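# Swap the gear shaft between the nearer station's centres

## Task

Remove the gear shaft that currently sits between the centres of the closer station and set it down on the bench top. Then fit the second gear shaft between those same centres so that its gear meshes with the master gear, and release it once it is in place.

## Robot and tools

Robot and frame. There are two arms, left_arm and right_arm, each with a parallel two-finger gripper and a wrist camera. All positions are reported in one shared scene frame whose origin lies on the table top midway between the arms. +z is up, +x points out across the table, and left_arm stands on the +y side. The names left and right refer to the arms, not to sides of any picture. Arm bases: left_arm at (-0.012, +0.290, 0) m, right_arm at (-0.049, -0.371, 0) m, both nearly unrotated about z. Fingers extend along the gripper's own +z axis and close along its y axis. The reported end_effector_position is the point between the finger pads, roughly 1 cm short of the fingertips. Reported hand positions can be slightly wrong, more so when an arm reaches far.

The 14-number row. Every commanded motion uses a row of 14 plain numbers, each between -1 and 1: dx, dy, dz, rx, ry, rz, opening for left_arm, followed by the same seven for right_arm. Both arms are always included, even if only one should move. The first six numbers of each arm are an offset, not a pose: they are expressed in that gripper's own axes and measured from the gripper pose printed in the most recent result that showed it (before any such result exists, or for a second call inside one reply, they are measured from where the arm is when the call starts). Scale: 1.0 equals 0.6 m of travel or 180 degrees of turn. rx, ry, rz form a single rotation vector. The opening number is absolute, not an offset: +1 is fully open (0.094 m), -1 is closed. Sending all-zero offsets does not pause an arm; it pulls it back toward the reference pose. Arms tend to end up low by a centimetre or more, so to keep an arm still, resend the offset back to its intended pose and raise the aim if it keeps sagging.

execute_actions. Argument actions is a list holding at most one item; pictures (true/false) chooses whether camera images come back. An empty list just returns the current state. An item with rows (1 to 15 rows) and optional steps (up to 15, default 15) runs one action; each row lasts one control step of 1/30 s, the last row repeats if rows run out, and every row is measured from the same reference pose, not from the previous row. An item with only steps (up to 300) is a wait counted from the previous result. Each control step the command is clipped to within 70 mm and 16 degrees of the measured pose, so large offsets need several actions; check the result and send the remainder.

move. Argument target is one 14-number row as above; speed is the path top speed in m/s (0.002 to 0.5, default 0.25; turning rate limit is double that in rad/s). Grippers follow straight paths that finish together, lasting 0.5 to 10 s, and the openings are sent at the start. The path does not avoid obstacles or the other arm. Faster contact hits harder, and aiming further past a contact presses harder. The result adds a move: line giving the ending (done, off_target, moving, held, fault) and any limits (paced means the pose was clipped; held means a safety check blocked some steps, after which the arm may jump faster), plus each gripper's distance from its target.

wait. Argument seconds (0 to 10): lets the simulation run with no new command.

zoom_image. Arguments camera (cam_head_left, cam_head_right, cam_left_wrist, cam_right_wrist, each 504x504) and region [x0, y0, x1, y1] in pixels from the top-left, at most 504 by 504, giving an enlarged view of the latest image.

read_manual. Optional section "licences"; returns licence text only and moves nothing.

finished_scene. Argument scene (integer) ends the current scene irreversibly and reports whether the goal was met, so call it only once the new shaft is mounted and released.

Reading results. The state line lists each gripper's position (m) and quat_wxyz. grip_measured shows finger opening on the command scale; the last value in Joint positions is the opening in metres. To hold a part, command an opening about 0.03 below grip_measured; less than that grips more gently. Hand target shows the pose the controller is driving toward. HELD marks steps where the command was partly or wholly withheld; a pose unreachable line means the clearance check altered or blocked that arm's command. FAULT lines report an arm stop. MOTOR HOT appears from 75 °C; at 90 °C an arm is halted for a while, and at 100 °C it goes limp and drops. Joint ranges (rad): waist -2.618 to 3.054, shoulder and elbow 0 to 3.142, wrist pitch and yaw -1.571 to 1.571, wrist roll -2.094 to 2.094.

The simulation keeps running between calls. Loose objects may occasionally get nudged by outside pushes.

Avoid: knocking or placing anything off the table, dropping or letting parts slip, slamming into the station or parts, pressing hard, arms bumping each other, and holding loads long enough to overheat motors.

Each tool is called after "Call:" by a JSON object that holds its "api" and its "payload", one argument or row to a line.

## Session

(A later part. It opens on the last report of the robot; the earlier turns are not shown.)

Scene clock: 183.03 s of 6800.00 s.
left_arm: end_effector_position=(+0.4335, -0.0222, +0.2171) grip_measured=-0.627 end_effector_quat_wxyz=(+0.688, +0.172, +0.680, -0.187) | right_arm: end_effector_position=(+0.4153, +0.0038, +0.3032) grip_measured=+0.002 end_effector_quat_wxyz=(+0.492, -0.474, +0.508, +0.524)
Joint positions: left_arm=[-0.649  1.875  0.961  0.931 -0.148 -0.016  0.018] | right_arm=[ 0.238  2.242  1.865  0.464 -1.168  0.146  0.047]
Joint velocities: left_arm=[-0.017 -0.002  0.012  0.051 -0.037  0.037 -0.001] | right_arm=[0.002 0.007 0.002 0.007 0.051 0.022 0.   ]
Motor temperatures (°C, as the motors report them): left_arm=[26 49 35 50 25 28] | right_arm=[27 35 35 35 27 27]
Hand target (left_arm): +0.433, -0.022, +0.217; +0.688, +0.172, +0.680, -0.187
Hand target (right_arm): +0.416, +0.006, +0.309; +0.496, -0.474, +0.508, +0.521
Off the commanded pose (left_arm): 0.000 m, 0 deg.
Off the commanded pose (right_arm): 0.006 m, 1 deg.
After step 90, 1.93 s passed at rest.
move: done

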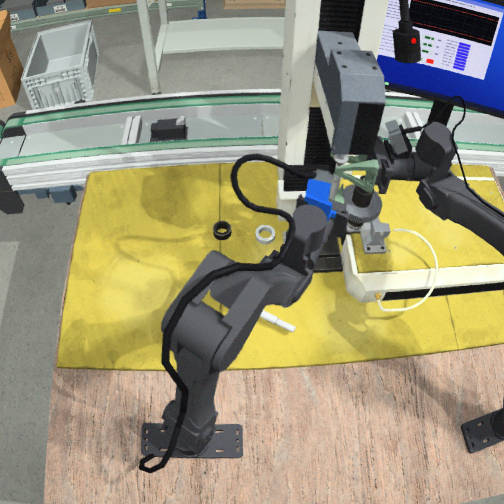

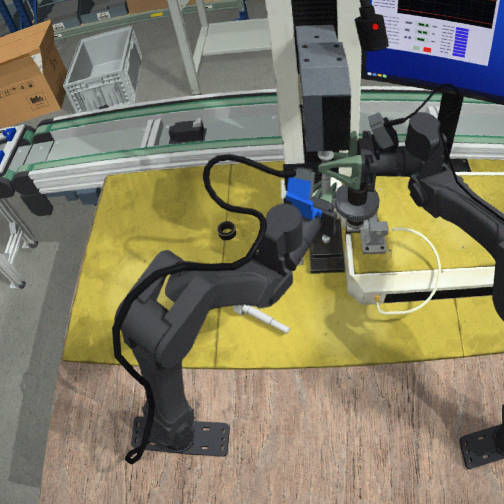

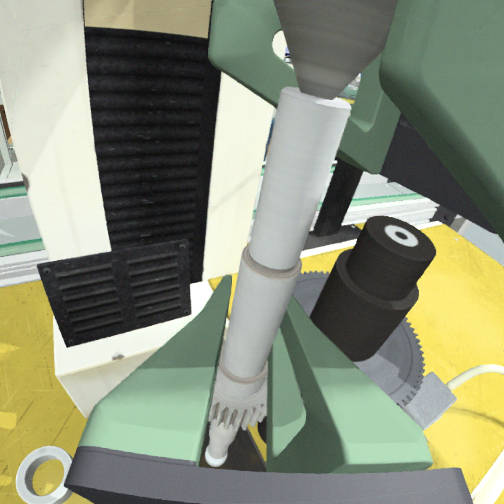

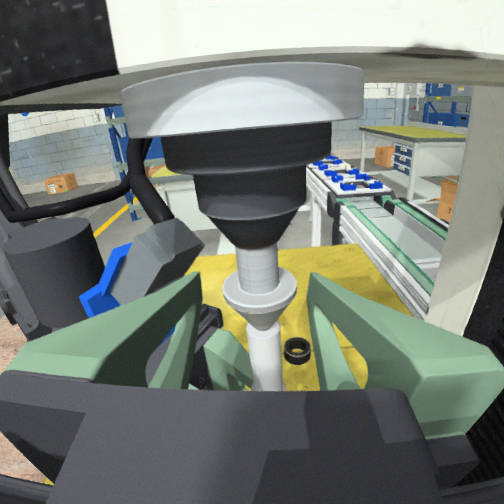

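Call:
{"api": "move", "payload": {
  "target": [0,0,0,0,0,0,-0.7,0,0,0,0,0,0,-0.4]
}}

Call:
{"api": "move", "payload": {
  "target": [0,0,0,0,0,0,-0.7,-0.06,0,0,0,-0.04,0,-0.4],
  "speed": 0.03
}}

Scene clock: 189.07 s of 6800.00 s.
left_arm: end_effector_position=(+0.4335, -0.0222, +0.2171) grip_measured=-0.627 end_effector_quat_wxyz=(+0.688, +0.172, +0.680, -0.187) | right_arm: end_effector_position=(+0.4165, +0.0038, +0.3032) grip_measured=-0.397 end_effector_quat_wxyz=(+0.494, -0.472, +0.510, +0.523)
Joint positions: left_arm=[-0.649  1.875  0.961  0.931 -0.148 -0.016  0.018] | right_arm=[ 0.238  2.242  1.865  0.464 -1.161  0.146  0.028]
Joint velocities: left_arm=[-0.017 -0.022  0.012 -0.051  0.051 -0.037  0.   ] | right_arm=[-0.007 -0.007 -0.007 -0.081 -0.081  0.022  0.   ]
Motor temperatures (°C, as the motors report them): left_arm=[26 48 35 50 25 28] | right_arm=[27 36 35 35 27 27]
Hand target (left_arm): +0.433, -0.022, +0.217; +0.688, +0.172, +0.680, -0.187
Hand target (right_arm): +0.415, +0.004, +0.303; +0.492, -0.474, +0.508, +0.524
Off the commanded pose (left_arm): 0.000 m, 0 deg.
Off the commanded pose (right_arm): 0.001 m, 0 deg.
After step 90, 2.33 s passed at rest.
move: done

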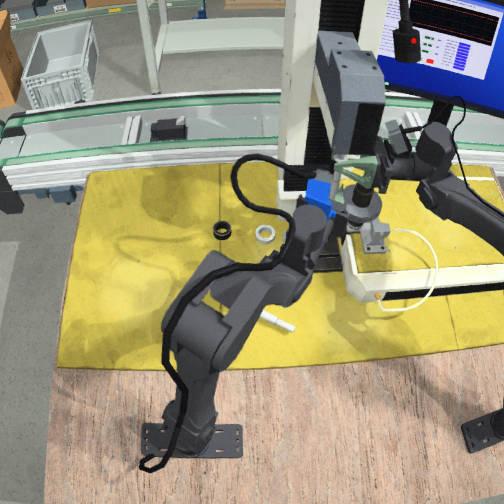

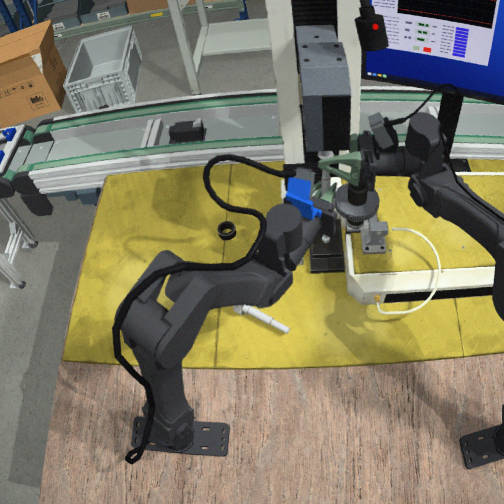

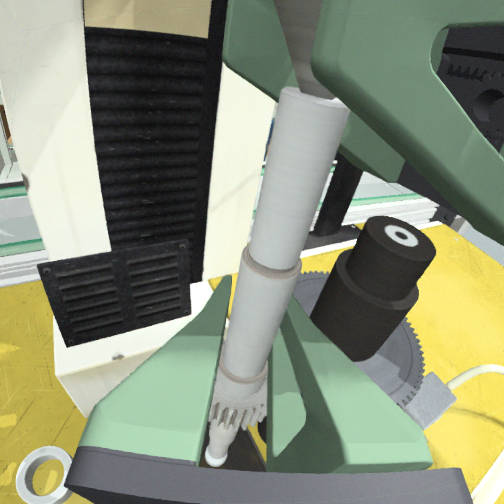

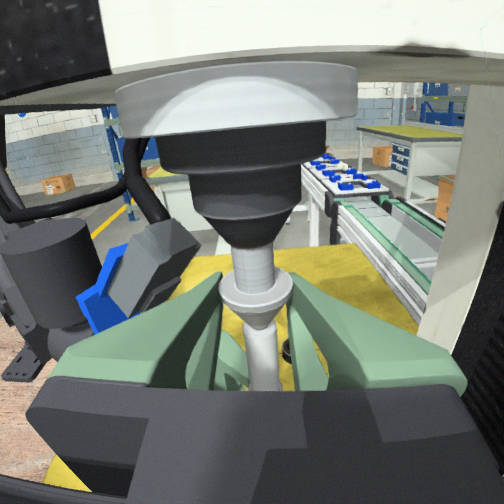

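Scene clock: 191.40 s of 6800.00 s.
left_arm: end_effector_position=(+0.4335, -0.0222, +0.2171) grip_measured=-0.627 end_effector_quat_wxyz=(+0.688, +0.172, +0.680, -0.187) | right_arm: end_effector_position=(+0.4188, +0.0029, +0.3248) grip_measured=-0.397 end_effector_quat_wxyz=(+0.510, -0.439, +0.491, +0.553)
Joint positions: left_arm=[-0.649  1.875  0.961  0.931 -0.148 -0.016  0.018] | right_arm=[ 0.238  2.27   1.865  0.723 -1.137  0.386  0.028]
Joint velocities: left_arm=[ 0.002  0.002  0.007  0.022  0.022 -0.066 -0.   ] | right_arm=[-0.002 -0.012  0.007  0.051 -0.007  0.022  0.001]
Motor temperatures (°C, as the motors report them): left_arm=[26 48 35 50 25 28] | right_arm=[27 37 34 35 27 27]
Hand target (left_arm): +0.433, -0.022, +0.217; +0.688, +0.172, +0.680, -0.187
Hand target (right_arm): +0.419, +0.002, +0.338; +0.525, -0.439, +0.479, +0.550
Off the commanded pose (left_arm): 0.000 m, 0 deg.
Off the commanded pose (right_arm): 0.014 m, 2 deg.
move: off_target (right_arm)

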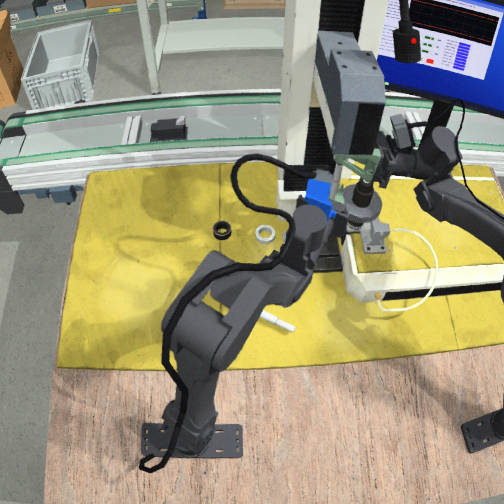

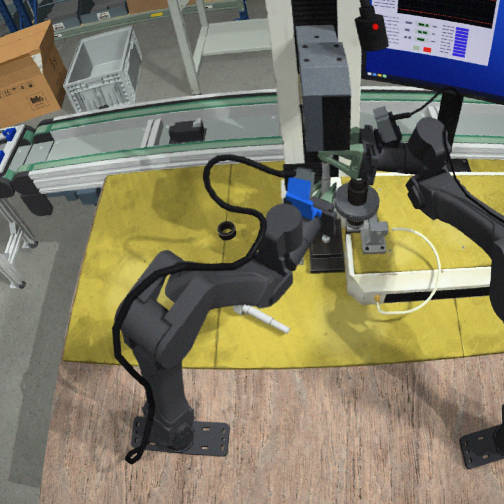

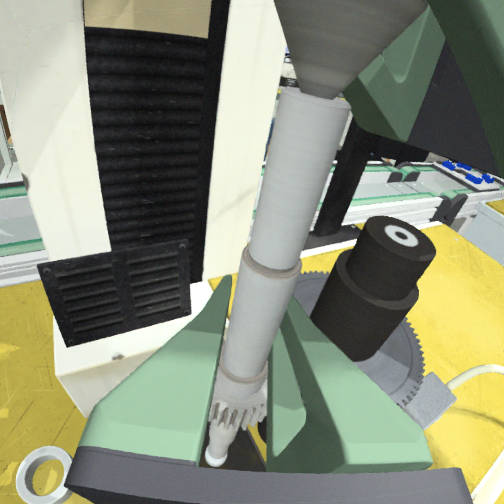

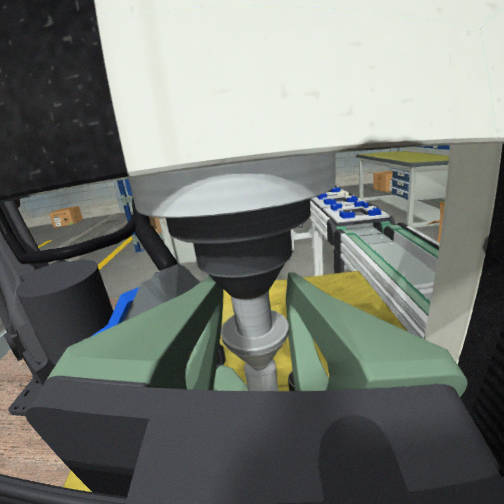

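Call:
{"api": "move", "payload": {
  "target": [0,0,0,0,0,0,-0.7,0.036,0,-0.004,0,0.03,0,-0.25],
  "speed": 0.04
}}

Call:
{"api": "move", "payload": {
  "target": [0,0,0,0,0,0,-0.7,0,0,0,0,0,0,-0.56]
}}

Scene clock: 196.83 s of 6800.00 s.
left_arm: end_effector_position=(+0.4335, -0.0222, +0.2171) grip_measured=-0.627 end_effector_quat_wxyz=(+0.688, +0.172, +0.680, -0.187) | right_arm: end_effector_position=(+0.4193, +0.0051, +0.2982) grip_measured=-0.252 end_effector_quat_wxyz=(+0.488, -0.462, +0.512, +0.534)
Joint positions: left_arm=[-0.649  1.875  0.961  0.931 -0.148 -0.016  0.018] | right_arm=[ 0.238  2.266  1.865  0.522 -1.163  0.208  0.035]
Joint velocities: left_arm=[ 0.002  0.012  0.012  0.022  0.007  0.007 -0.001] | right_arm=[-0.012  0.007 -0.002 -0.051 -0.022 -0.095 -0.001]
Motor temperatures (°C, as the motors report them): left_arm=[26 48 35 50 25 28] | right_arm=[27 38 34 35 27 27]
Hand target (left_arm): +0.433, -0.022, +0.217; +0.688, +0.172, +0.680, -0.187
Hand target (right_arm): +0.416, +0.003, +0.304; +0.486, -0.464, +0.513, +0.533
Off the commanded pose (left_arm): 0.000 m, 0 deg.
Off the commanded pose (right_arm): 0.006 m, 1 deg.
After step 90, 0.97 s passed at rest.
move: done

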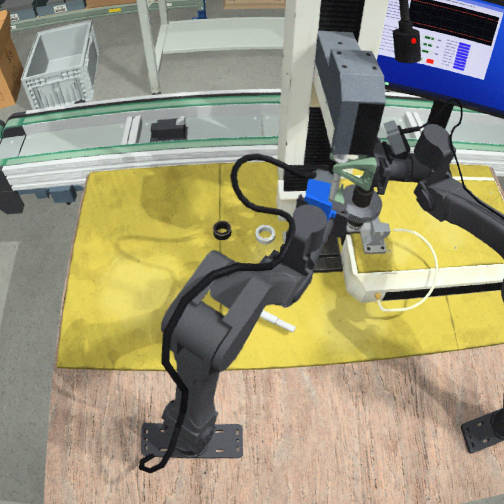

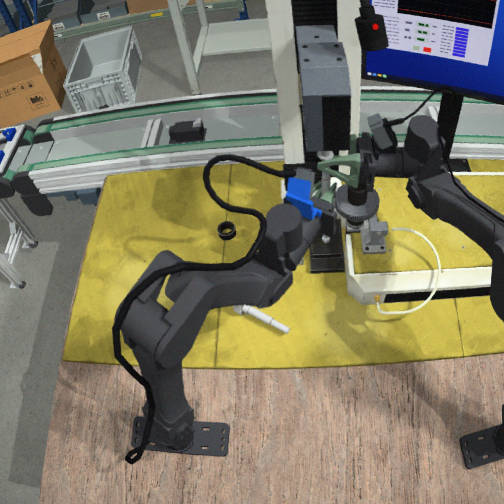

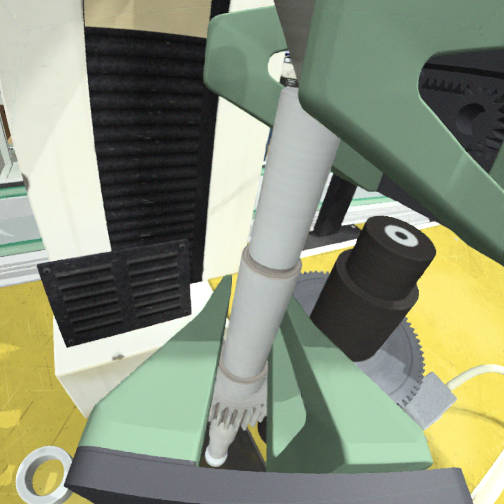

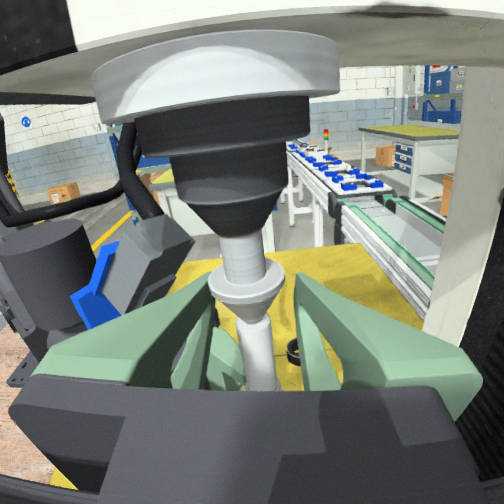

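Scene clock: 197.33 s of 6800.00 s.
left_arm: end_effector_position=(+0.4335, -0.0222, +0.2172) grip_measured=-0.627 end_effector_quat_wxyz=(+0.688, +0.172, +0.680, -0.187) | right_arm: end_effector_position=(+0.4153, +0.0055, +0.2977) grip_measured=-0.498 end_effector_quat_wxyz=(+0.480, -0.466, +0.510, +0.541)
Joint positions: left_arm=[-0.649  1.875  0.961  0.931 -0.148 -0.016  0.018] | right_arm=[ 0.239  2.266  1.865  0.522 -1.184  0.217  0.024]
Joint velocities: left_arm=[-0.012  0.002  0.012  0.007  0.066  0.037 -0.001] | right_arm=[ 0.002 -0.007 -0.007  0.007  0.022 -0.051 -0.001]
Motor temperatures (°C, as the motors report them): left_arm=[26 48 35 50 25 28] | right_arm=[27 38 34 35 27 27]
Hand target (left_arm): +0.433, -0.022, +0.217; +0.688, +0.172, +0.680, -0.187
Hand target (right_arm): +0.419, +0.005, +0.298; +0.488, -0.462, +0.512, +0.534
Off the commanded pose (left_arm): 0.000 m, 0 deg.
Off the commanded pose (right_arm): 0.004 m, 1 deg.
move: done

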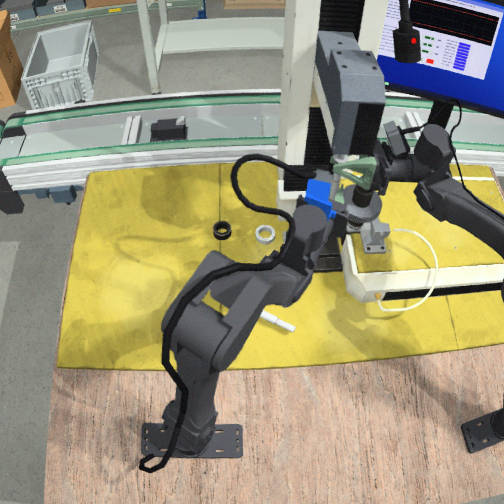

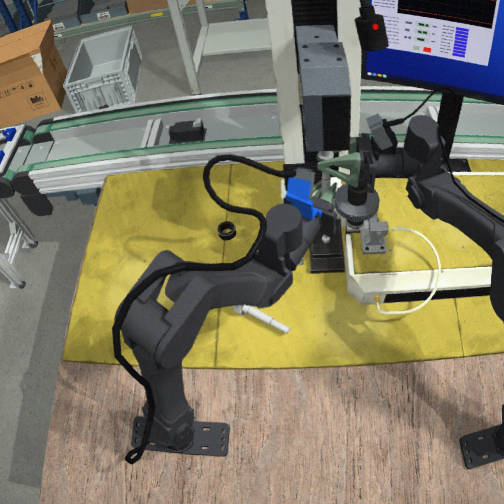

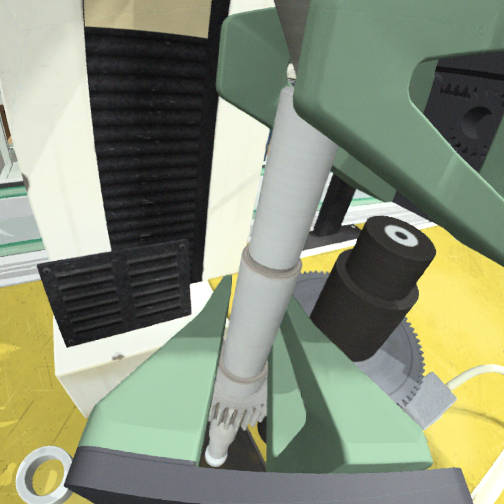

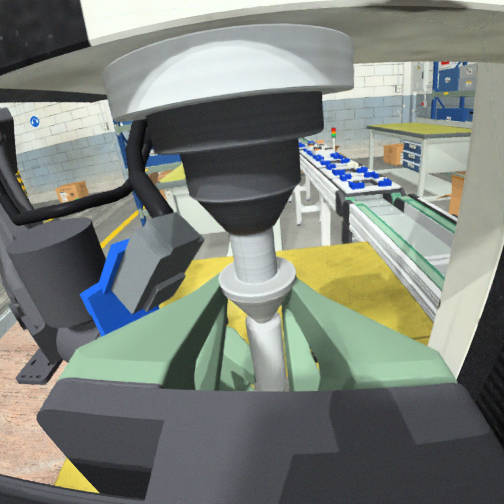

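Call:
{"api": "move", "payload": {
  "target": [0,0,0,0,0,0,-0.7,-0.07,0,0,0,-0.04,0,-0.56],
  "speed": 0.03
}}

Scene clock: 202.83 s of 6800.00 s.
left_arm: end_effector_position=(+0.4335, -0.0222, +0.2172) grip_measured=-0.627 end_effector_quat_wxyz=(+0.688, +0.172, +0.680, -0.187) | right_arm: end_effector_position=(+0.4137, +0.0063, +0.3003) grip_measured=-0.501 end_effector_quat_wxyz=(+0.470, -0.449, +0.497, +0.575)
Joint positions: left_arm=[-0.649  1.875  0.961  0.931 -0.148 -0.016  0.018] | right_arm=[ 0.239  2.312  1.865  0.741 -1.206  0.426  0.023]
Joint velocities: left_arm=[ 0.002  0.007 -0.002  0.066 -0.095  0.037 -0.   ] | right_arm=[ 0.002  0.012 -0.002  0.037  0.007  0.022  0.001]
Motor temperatures (°C, as the motors report them): left_arm=[26 48 35 50 25 28] | right_arm=[27 39 34 35 27 27]
Hand target (left_arm): +0.433, -0.022, +0.217; +0.688, +0.172, +0.680, -0.187
Hand target (right_arm): +0.417, +0.001, +0.339; +0.510, -0.433, +0.479, +0.568
Off the commanded pose (left_arm): 0.000 m, 0 deg.
Off the commanded pose (right_arm): 0.040 m, 5 deg.
After step 90, 0.17 s passed at rest.
move: off_target (right_arm)

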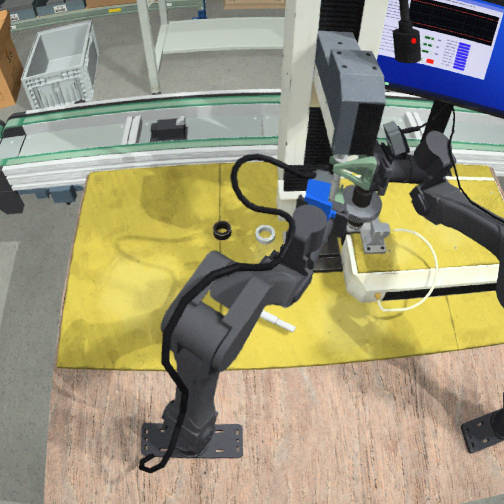

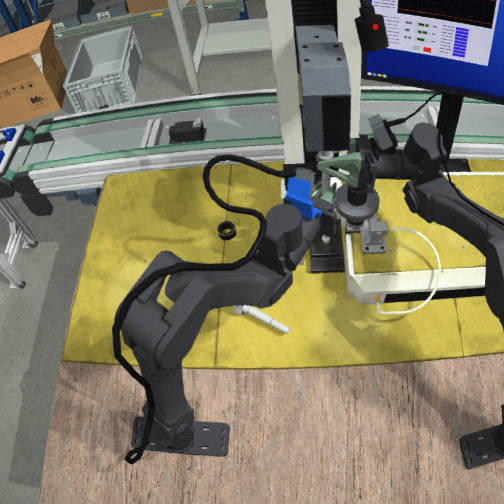

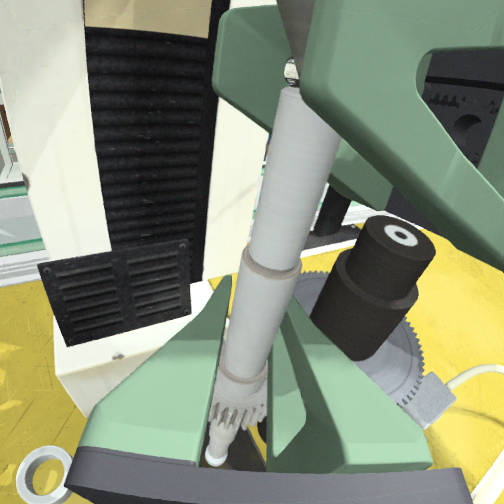

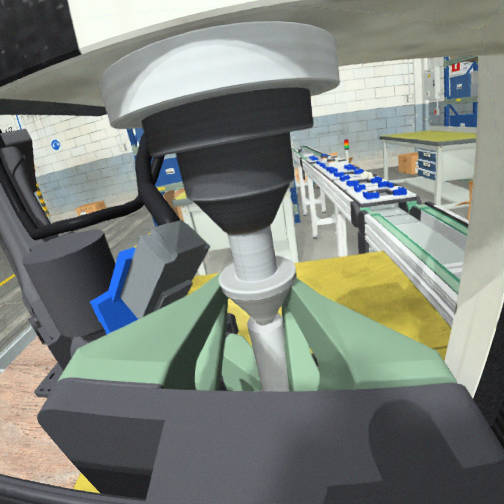

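Both push together.

Call:
{"api": "move", "payload": {
  "target": [-0.08,0,0,0,-0.03,0,-0.7,-0.11,0,0,0,0,-0.03,-0.56],
  "speed": 0.04
}}

Scene clock: 212.37 s of 6800.00 s.
left_arm: end_effector_position=(+0.4321, -0.0205, +0.2185) grip_measured=-0.627 end_effector_quat_wxyz=(+0.680, +0.174, +0.689, -0.183) | right_arm: end_effector_position=(+0.4118, +0.0051, +0.3041) grip_measured=-0.514 end_effector_quat_wxyz=(+0.422, -0.466, +0.512, +0.585)
Joint positions: left_arm=[-0.649  1.849  0.964  0.876 -0.151 -0.017  0.018] | right_arm=[ 0.229  2.323  1.985  0.483 -1.291  0.347  0.023]
Joint velocities: left_arm=[ 0.027 -0.002  0.007 -0.066 -0.037 -0.066  0.001] | right_arm=[-0.002 -0.002 -0.002 -0.037  0.022  0.081 -0.   ]
Motor temperatures (°C, as the motors report them): left_arm=[26 49 35 50 25 28] | right_arm=[27 43 35 36 28 27]
Hand target (left_arm): +0.431, -0.020, +0.264; +0.719, +0.163, +0.647, -0.196
Hand target (right_arm): +0.417, -0.005, +0.364; +0.497, -0.472, +0.475, +0.553
Off the commanded pose (left_arm): 0.047 m, 7 deg.
Off the commanded pose (right_arm): 0.062 m, 10 deg.
After step 90, 4.57 s passed at rest.
move: off_target (left_arm, right_arm)

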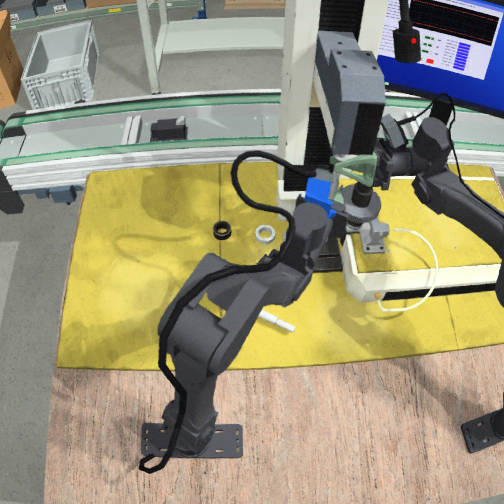

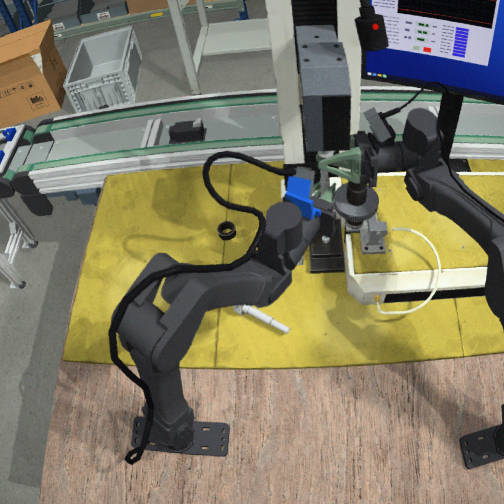

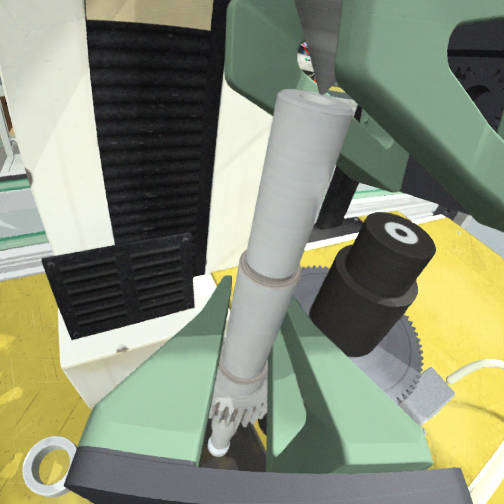

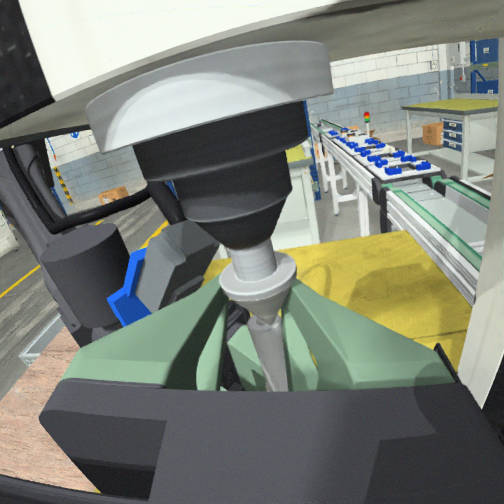

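Call:
{"api": "move", "payload": {
  "target": [-0.025,0.03,-0.017,0,-0.016,-0.03,-0.7,-0.11,0,0,0,-0.05,0,-0.56],
  "speed": 0.03
}}

Scene clock: 221.77 s of 6800.00 s.
left_arm: end_effector_position=(+0.4306, -0.0085, +0.2169) grip_measured=-0.627 end_effector_quat_wxyz=(+0.670, +0.153, +0.694, -0.214) | right_arm: end_effector_position=(+0.4094, +0.0053, +0.2996) grip_measured=-0.528 end_effector_quat_wxyz=(+0.377, -0.431, +0.516, +0.637)
Joint positions: left_arm=[-0.617  1.825  0.923  0.893 -0.103 -0.092  0.018] | right_arm=[ 0.229  2.395  1.985  0.808 -1.324  0.728  0.022]
Joint velocities: left_arm=[-0.002  0.012 -0.017 -0.037 -0.081  0.051  0.   ] | right_arm=[-0.017 -0.002 -0.007 -0.051 -0.022 -0.007 -0.001]
Motor temperatures (°C, as the motors report them): left_arm=[26 51 36 52 25 28] | right_arm=[27 45 37 37 28 27]
Hand target (left_arm): +0.432, -0.000, +0.234; +0.687, +0.137, +0.679, -0.220
Hand target (right_arm): +0.416, -0.004, +0.366; +0.460, -0.419, +0.478, +0.620
Off the commanded pose (left_arm): 0.019 m, 3 deg.
Off the commanded pose (right_arm): 0.071 m, 11 deg.
After step 90, 3.50 s passed at rest.
move: off_target (left_arm, right_arm)

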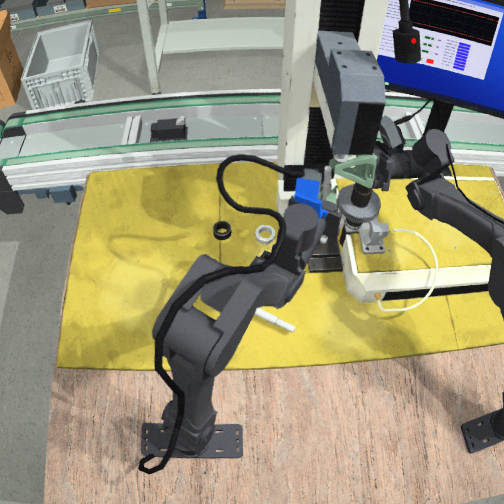

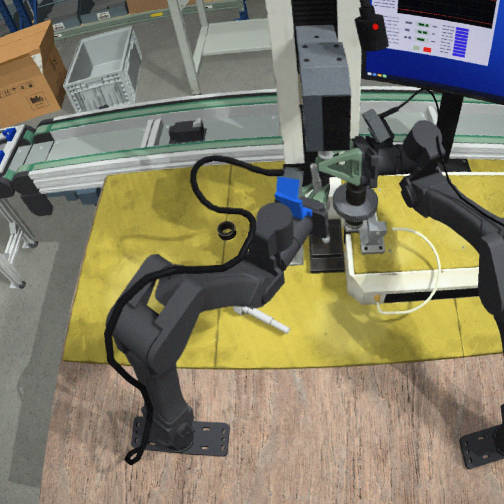

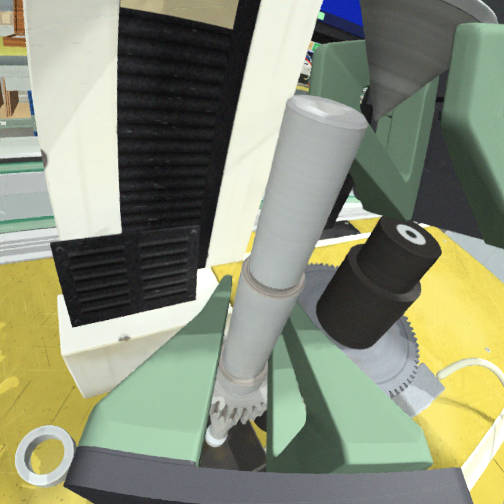

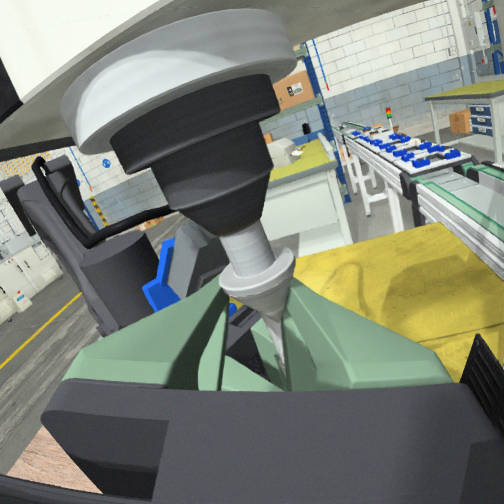

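Call:
{"api": "move", "payload": {
  "target": [-0.03,0.03,-0.017,0,-0.02,-0.025,-0.7,0,0,0,0.054,0.008,-0.099,-0.5],
  "speed": 0.05
}}

Call:
{"api": "move", "payload": {
  "target": [-0.09,0.01,-0.01,0,-0.03,0,-0.7,0,0,0,0,0,0,-0.5],
  "speed": 0.04
}}

Scene clock: 239.37 s of 6800.00 s.
left_arm: end_effector_position=(+0.4324, +0.0060, +0.2152) grip_measured=-0.627 end_effector_quat_wxyz=(+0.664, +0.126, +0.696, -0.243) | right_arm: end_effector_position=(+0.4161, +0.0015, +0.2899) grip_measured=-0.500 end_effector_quat_wxyz=(+0.491, -0.478, +0.505, +0.525)
Joint positions: left_arm=[-0.579  1.812  0.888  0.923 -0.062 -0.172  0.018] | right_arm=[ 0.232  2.257  1.837  0.508 -1.183  0.143  0.023]
Joint velocities: left_arm=[-0.002 -0.012 -0.007 -0.022  0.007  0.022  0.   ] | right_arm=[-0.017 -0.007  0.012  0.066 -0.007 -0.022  0.   ]
Motor temperatures (°C, as the motors report them): left_arm=[26 52 35 53 25 28] | right_arm=[27 49 39 37 29 27]
Hand target (left_arm): +0.432, +0.013, +0.233; +0.683, +0.120, +0.678, -0.245
Hand target (right_arm): +0.409, +0.005, +0.300; +0.499, -0.481, +0.499, +0.520
Off the commanded pose (left_arm): 0.020 m, 3 deg.
Off the commanded pose (right_arm): 0.012 m, 1 deg.
After step 90, 10.77 s passed at rest.
move: off_target (left_arm, right_arm)

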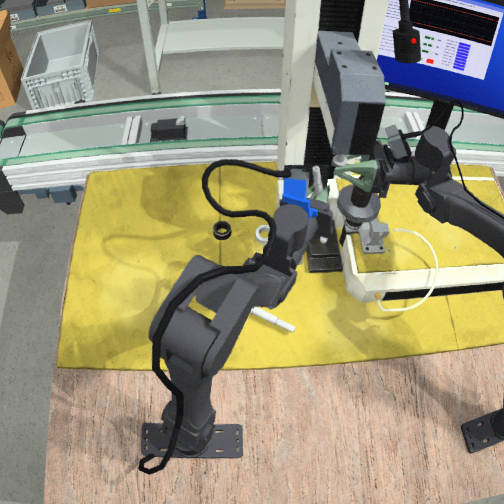

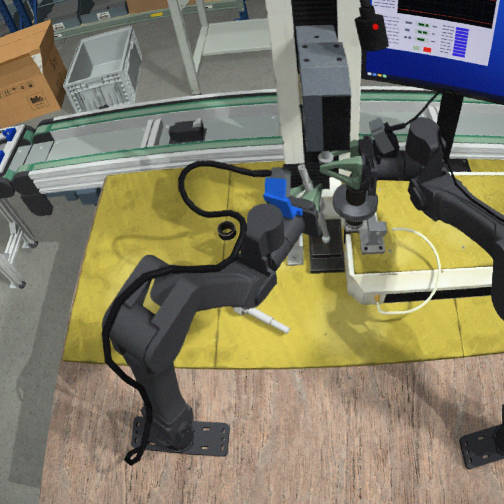

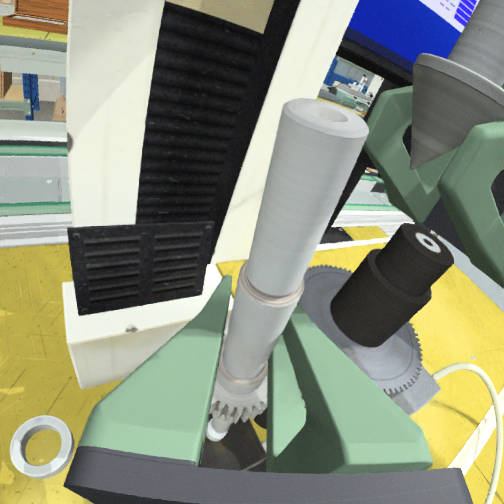

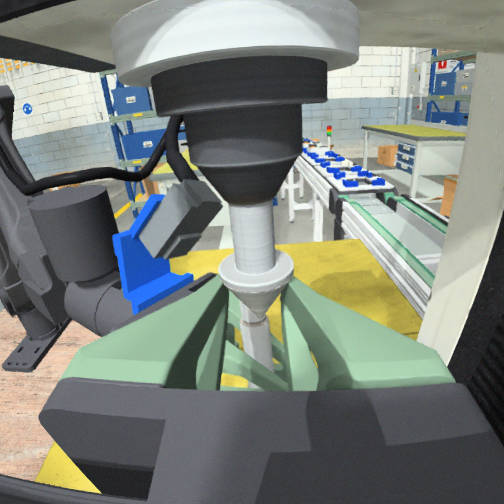

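Scene clock: 241.23 s of 6800.00 s.
left_arm: end_effector_position=(+0.4327, +0.0170, +0.2155) grip_measured=-0.627 end_effector_quat_wxyz=(+0.646, +0.128, +0.714, -0.236) | right_arm: end_effector_position=(+0.4161, +0.0015, +0.2899) grip_measured=-0.500 end_effector_quat_wxyz=(+0.491, -0.478, +0.505, +0.525)
Joint positions: left_arm=[-0.553  1.76   0.888  0.819 -0.038 -0.174  0.018] | right_arm=[ 0.232  2.257  1.837  0.508 -1.183  0.143  0.023]
Joint velocities: left_arm=[-0.022  0.002 -0.007 -0.037 -0.022  0.022  0.   ] | right_arm=[ 0.002  0.002 -0.022 -0.007  0.007  0.007  0.   ]
Motor temperatures (°C, as the motors report them): left_arm=[26 53 35 53 25 28] | right_arm=[27 49 38 37 29 27]
Hand target (left_arm): +0.433, +0.022, +0.267; +0.695, +0.115, +0.665, -0.249
Hand target (right_arm): +0.416, +0.001, +0.290; +0.491, -0.478, +0.505, +0.525
Off the commanded pose (left_arm): 0.052 m, 8 deg.
Off the commanded pose (right_arm): 0.000 m, 0 deg.
move: off_target (left_arm)

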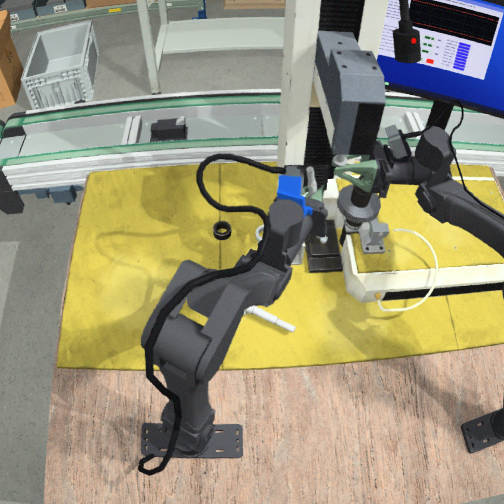

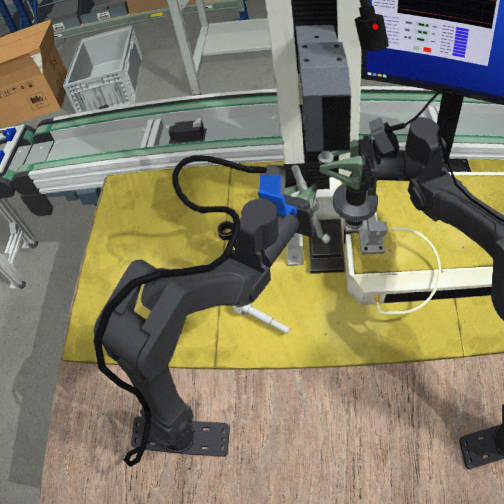

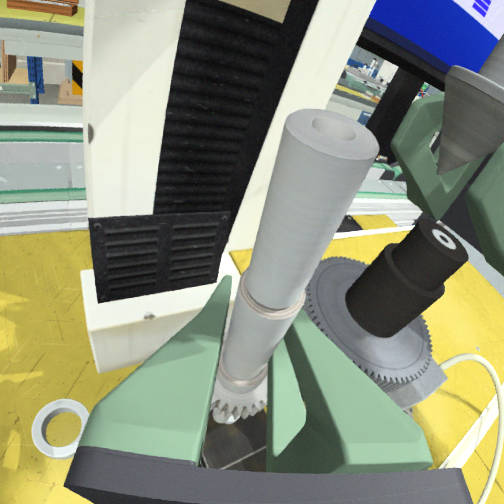

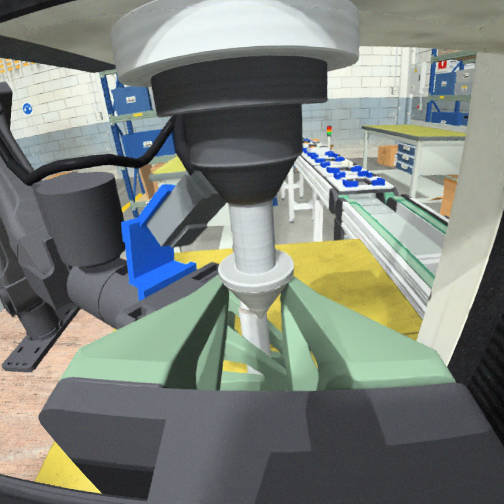

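Call:
{"api": "move", "payload": {
  "target": [-0.14,0,0,0,-0.11,0,-0.7,0,0,0,0,0,0,-0.5],
  "speed": 0.04
}}

Scene clock: 252.67 s of 6800.00 s.
left_arm: end_effector_position=(+0.4386, +0.0208, +0.2425) grip_measured=-0.627 end_effector_quat_wxyz=(+0.705, +0.106, +0.659, -0.242) | right_arm: end_effector_position=(+0.4161, +0.0015, +0.2899) grip_measured=-0.500 end_effector_quat_wxyz=(+0.491, -0.478, +0.505, +0.525)
Joint positions: left_arm=[-0.553  1.81   0.883  1.037 -0.074 -0.163  0.018] | right_arm=[ 0.232  2.257  1.837  0.508 -1.183  0.143  0.023]
Joint velocities: left_arm=[ 0.012 -0.007 -0.007  0.051  0.022 -0.095 -0.   ] | right_arm=[ 0.002 -0.002 -0.002  0.037 -0.037 -0.051  0.   ]
Motor temperatures (°C, as the motors report them): left_arm=[26 54 36 58 25 28] | right_arm=[27 47 36 36 28 27]
Hand target (left_arm): +0.439, +0.029, +0.297; +0.758, +0.087, +0.594, -0.256
Hand target (right_arm): +0.416, +0.001, +0.290; +0.491, -0.478, +0.505, +0.525
Off the commanded pose (left_arm): 0.056 m, 10 deg.
Off the commanded pose (right_arm): 0.000 m, 0 deg.
After step 90, 3.87 s passed at rest.
move: off_target (left_arm)

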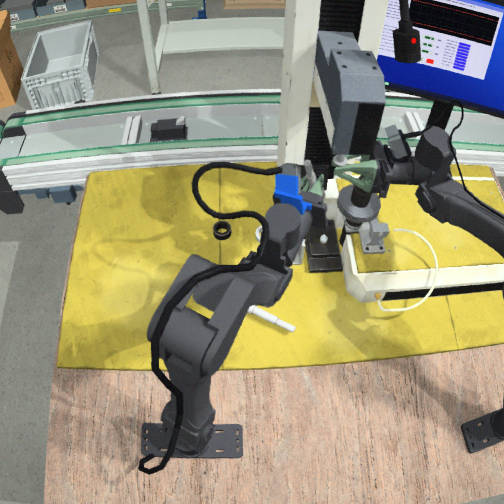

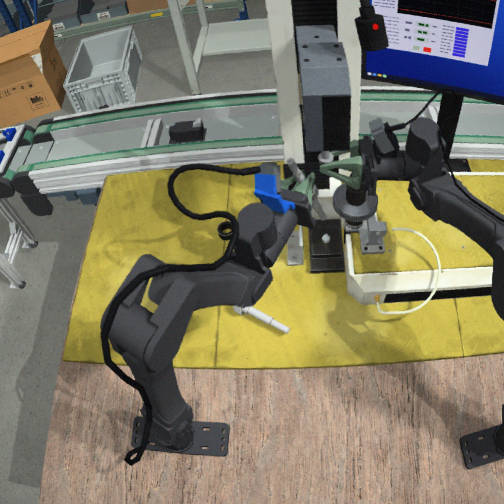

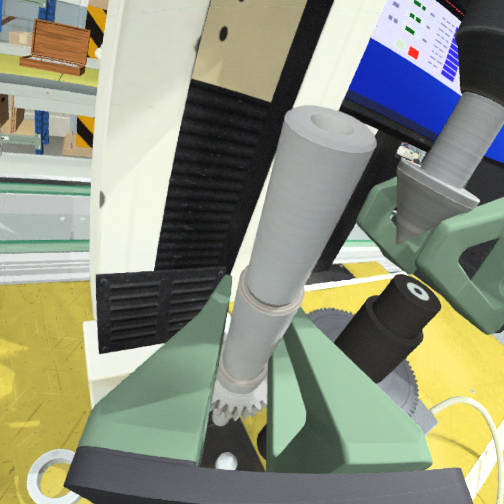

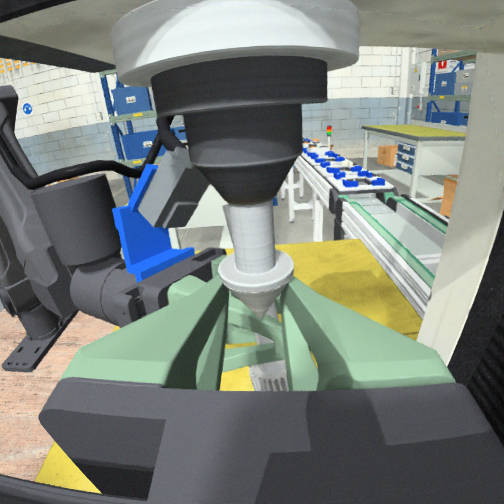

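Call:
{"api": "move", "payload": {
  "target": [-0.13,-0.08,-0.23,0,-0.056,0,-0.7,0,0,0,0,0,0,-0.5],
  "speed": 0.1
}}

Scene clock: 262.43 s of 6800.00 s.
left_arm: end_effector_position=(+0.3023, +0.0551, +0.2779) grip_measured=-0.627 end_effector_quat_wxyz=(+0.728, +0.102, +0.638, -0.231) | right_arm: end_effector_position=(+0.4161, +0.0015, +0.2899) grip_measured=-0.500 end_effector_quat_wxyz=(+0.491, -0.478, +0.505, +0.525)
Joint positions: left_arm=[-0.773  1.253  0.456  0.973 -0.314 -0.094  0.018] | right_arm=[ 0.232  2.257  1.837  0.508 -1.183  0.143  0.023]
Joint velocities: left_arm=[ 0.007 -0.007  0.002 -0.051 -0.051  0.051  0.001] | right_arm=[ 0.027 -0.007 -0.017  0.037 -0.051  0.007  0.   ]
Motor temperatures (°C, as the motors report them): left_arm=[26 53 38 61 25 28] | right_arm=[27 46 35 36 28 27]
Hand target (left_arm): +0.294, +0.061, +0.312; +0.758, +0.083, +0.596, -0.253
Hand target (right_arm): +0.416, +0.001, +0.290; +0.491, -0.478, +0.505, +0.525
Off the commanded pose (left_arm): 0.035 m, 7 deg.
Off the commanded pose (right_arm): 0.000 m, 0 deg.
After step 90, 4.60 s passed at rest.
move: off_target (left_arm)

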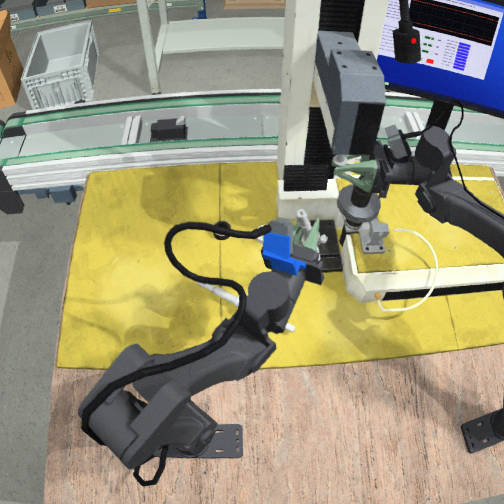

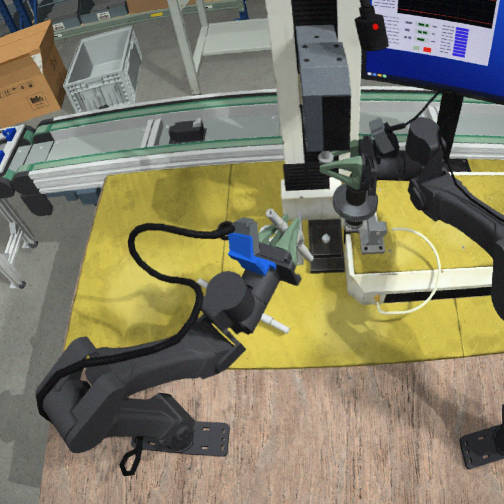

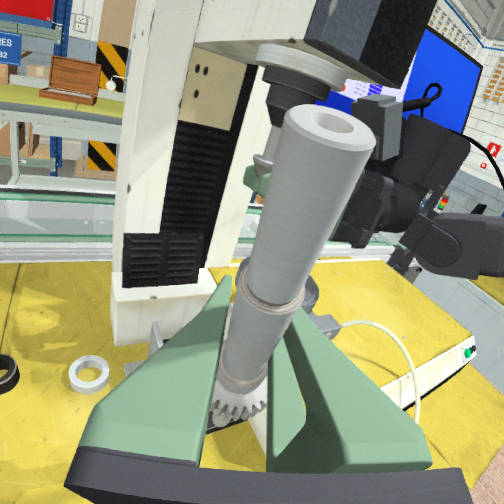

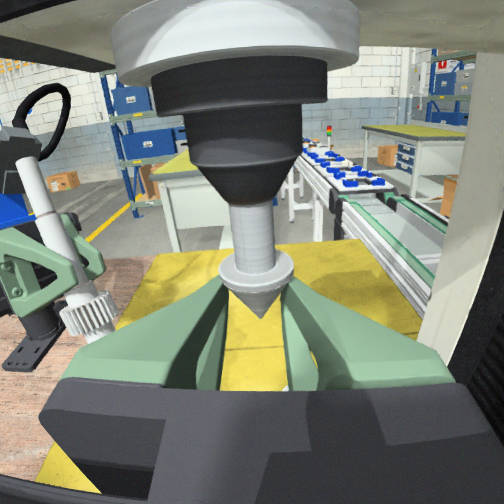

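Call:
{"api": "move", "payload": {
  "target": [-0.023,0.553,-0.048,-0.168,0.529,-0.074,-0.72,0,0,0,0,0,0,-0.5],
  "speed": 0.15
}}

Scene clock: 277.40 s of 6800.00 s.
left_arm: end_effector_position=(+0.4329, +0.3552, +0.2267) grip_measured=-0.627 end_effector_quat_wxyz=(+0.138, -0.002, +0.990, +0.029) | right_arm: end_effector_position=(+0.4161, +0.0015, +0.2899) grip_measured=-0.500 end_effector_quat_wxyz=(+0.491, -0.478, +0.505, +0.525)
Joint positions: left_arm=[ 0.148  2.128  2.395 -1.555 -0.02   0.134  0.018] | right_arm=[ 0.232  2.257  1.837  0.508 -1.183  0.143  0.023]
Joint velocities: left_arm=[ 0.017  0.002  0.012  0.037 -0.066 -0.051  0.001] | right_arm=[ 0.007 -0.002  0.012  0.037 -0.095  0.022 -0.001]
Motor temperatures (°C, as the motors report them): left_arm=[26 49 39 59 25 28] | right_arm=[27 46 35 36 28 27]
Hand target (left_arm): +0.434, +0.360, +0.242; +0.159, -0.003, +0.986, +0.038
Hand target (right_arm): +0.416, +0.001, +0.290; +0.491, -0.478, +0.505, +0.525
Off the commanded pose (left_arm): 0.013 m, 16 deg.
Off the commanded pose (right_arm): 0.000 m, 0 deg.
joint sent to its limit (left arm) — the command would take joint 4 (wrist pitch) past its lower limit, so that joint was sent only as far as its limit.
After step 90, 5.73 s passed at rest.
move: off_target (left_arm)

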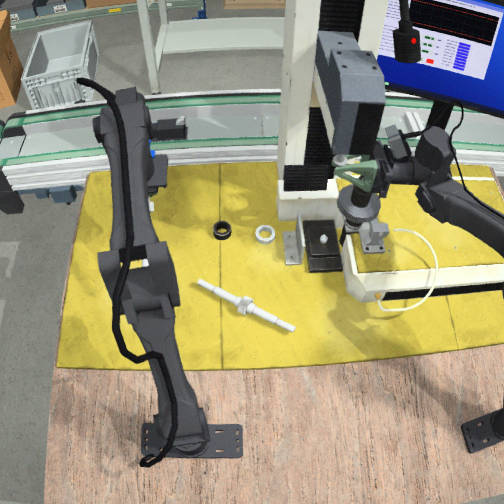

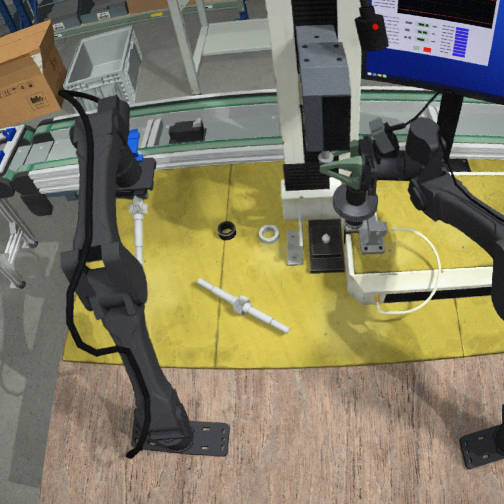

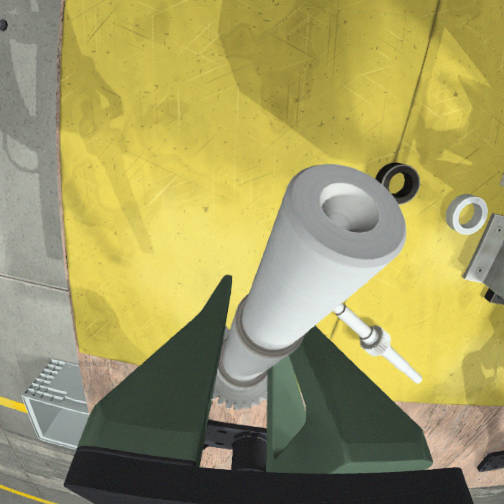

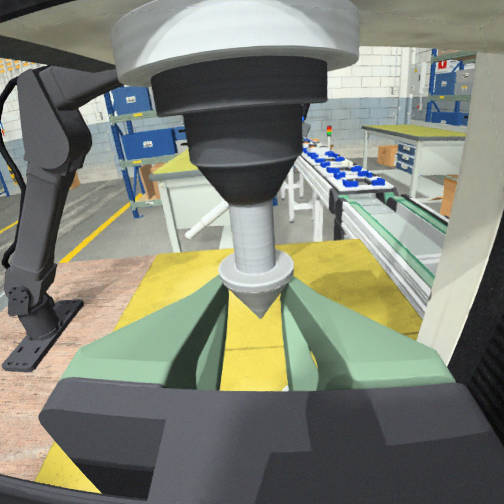

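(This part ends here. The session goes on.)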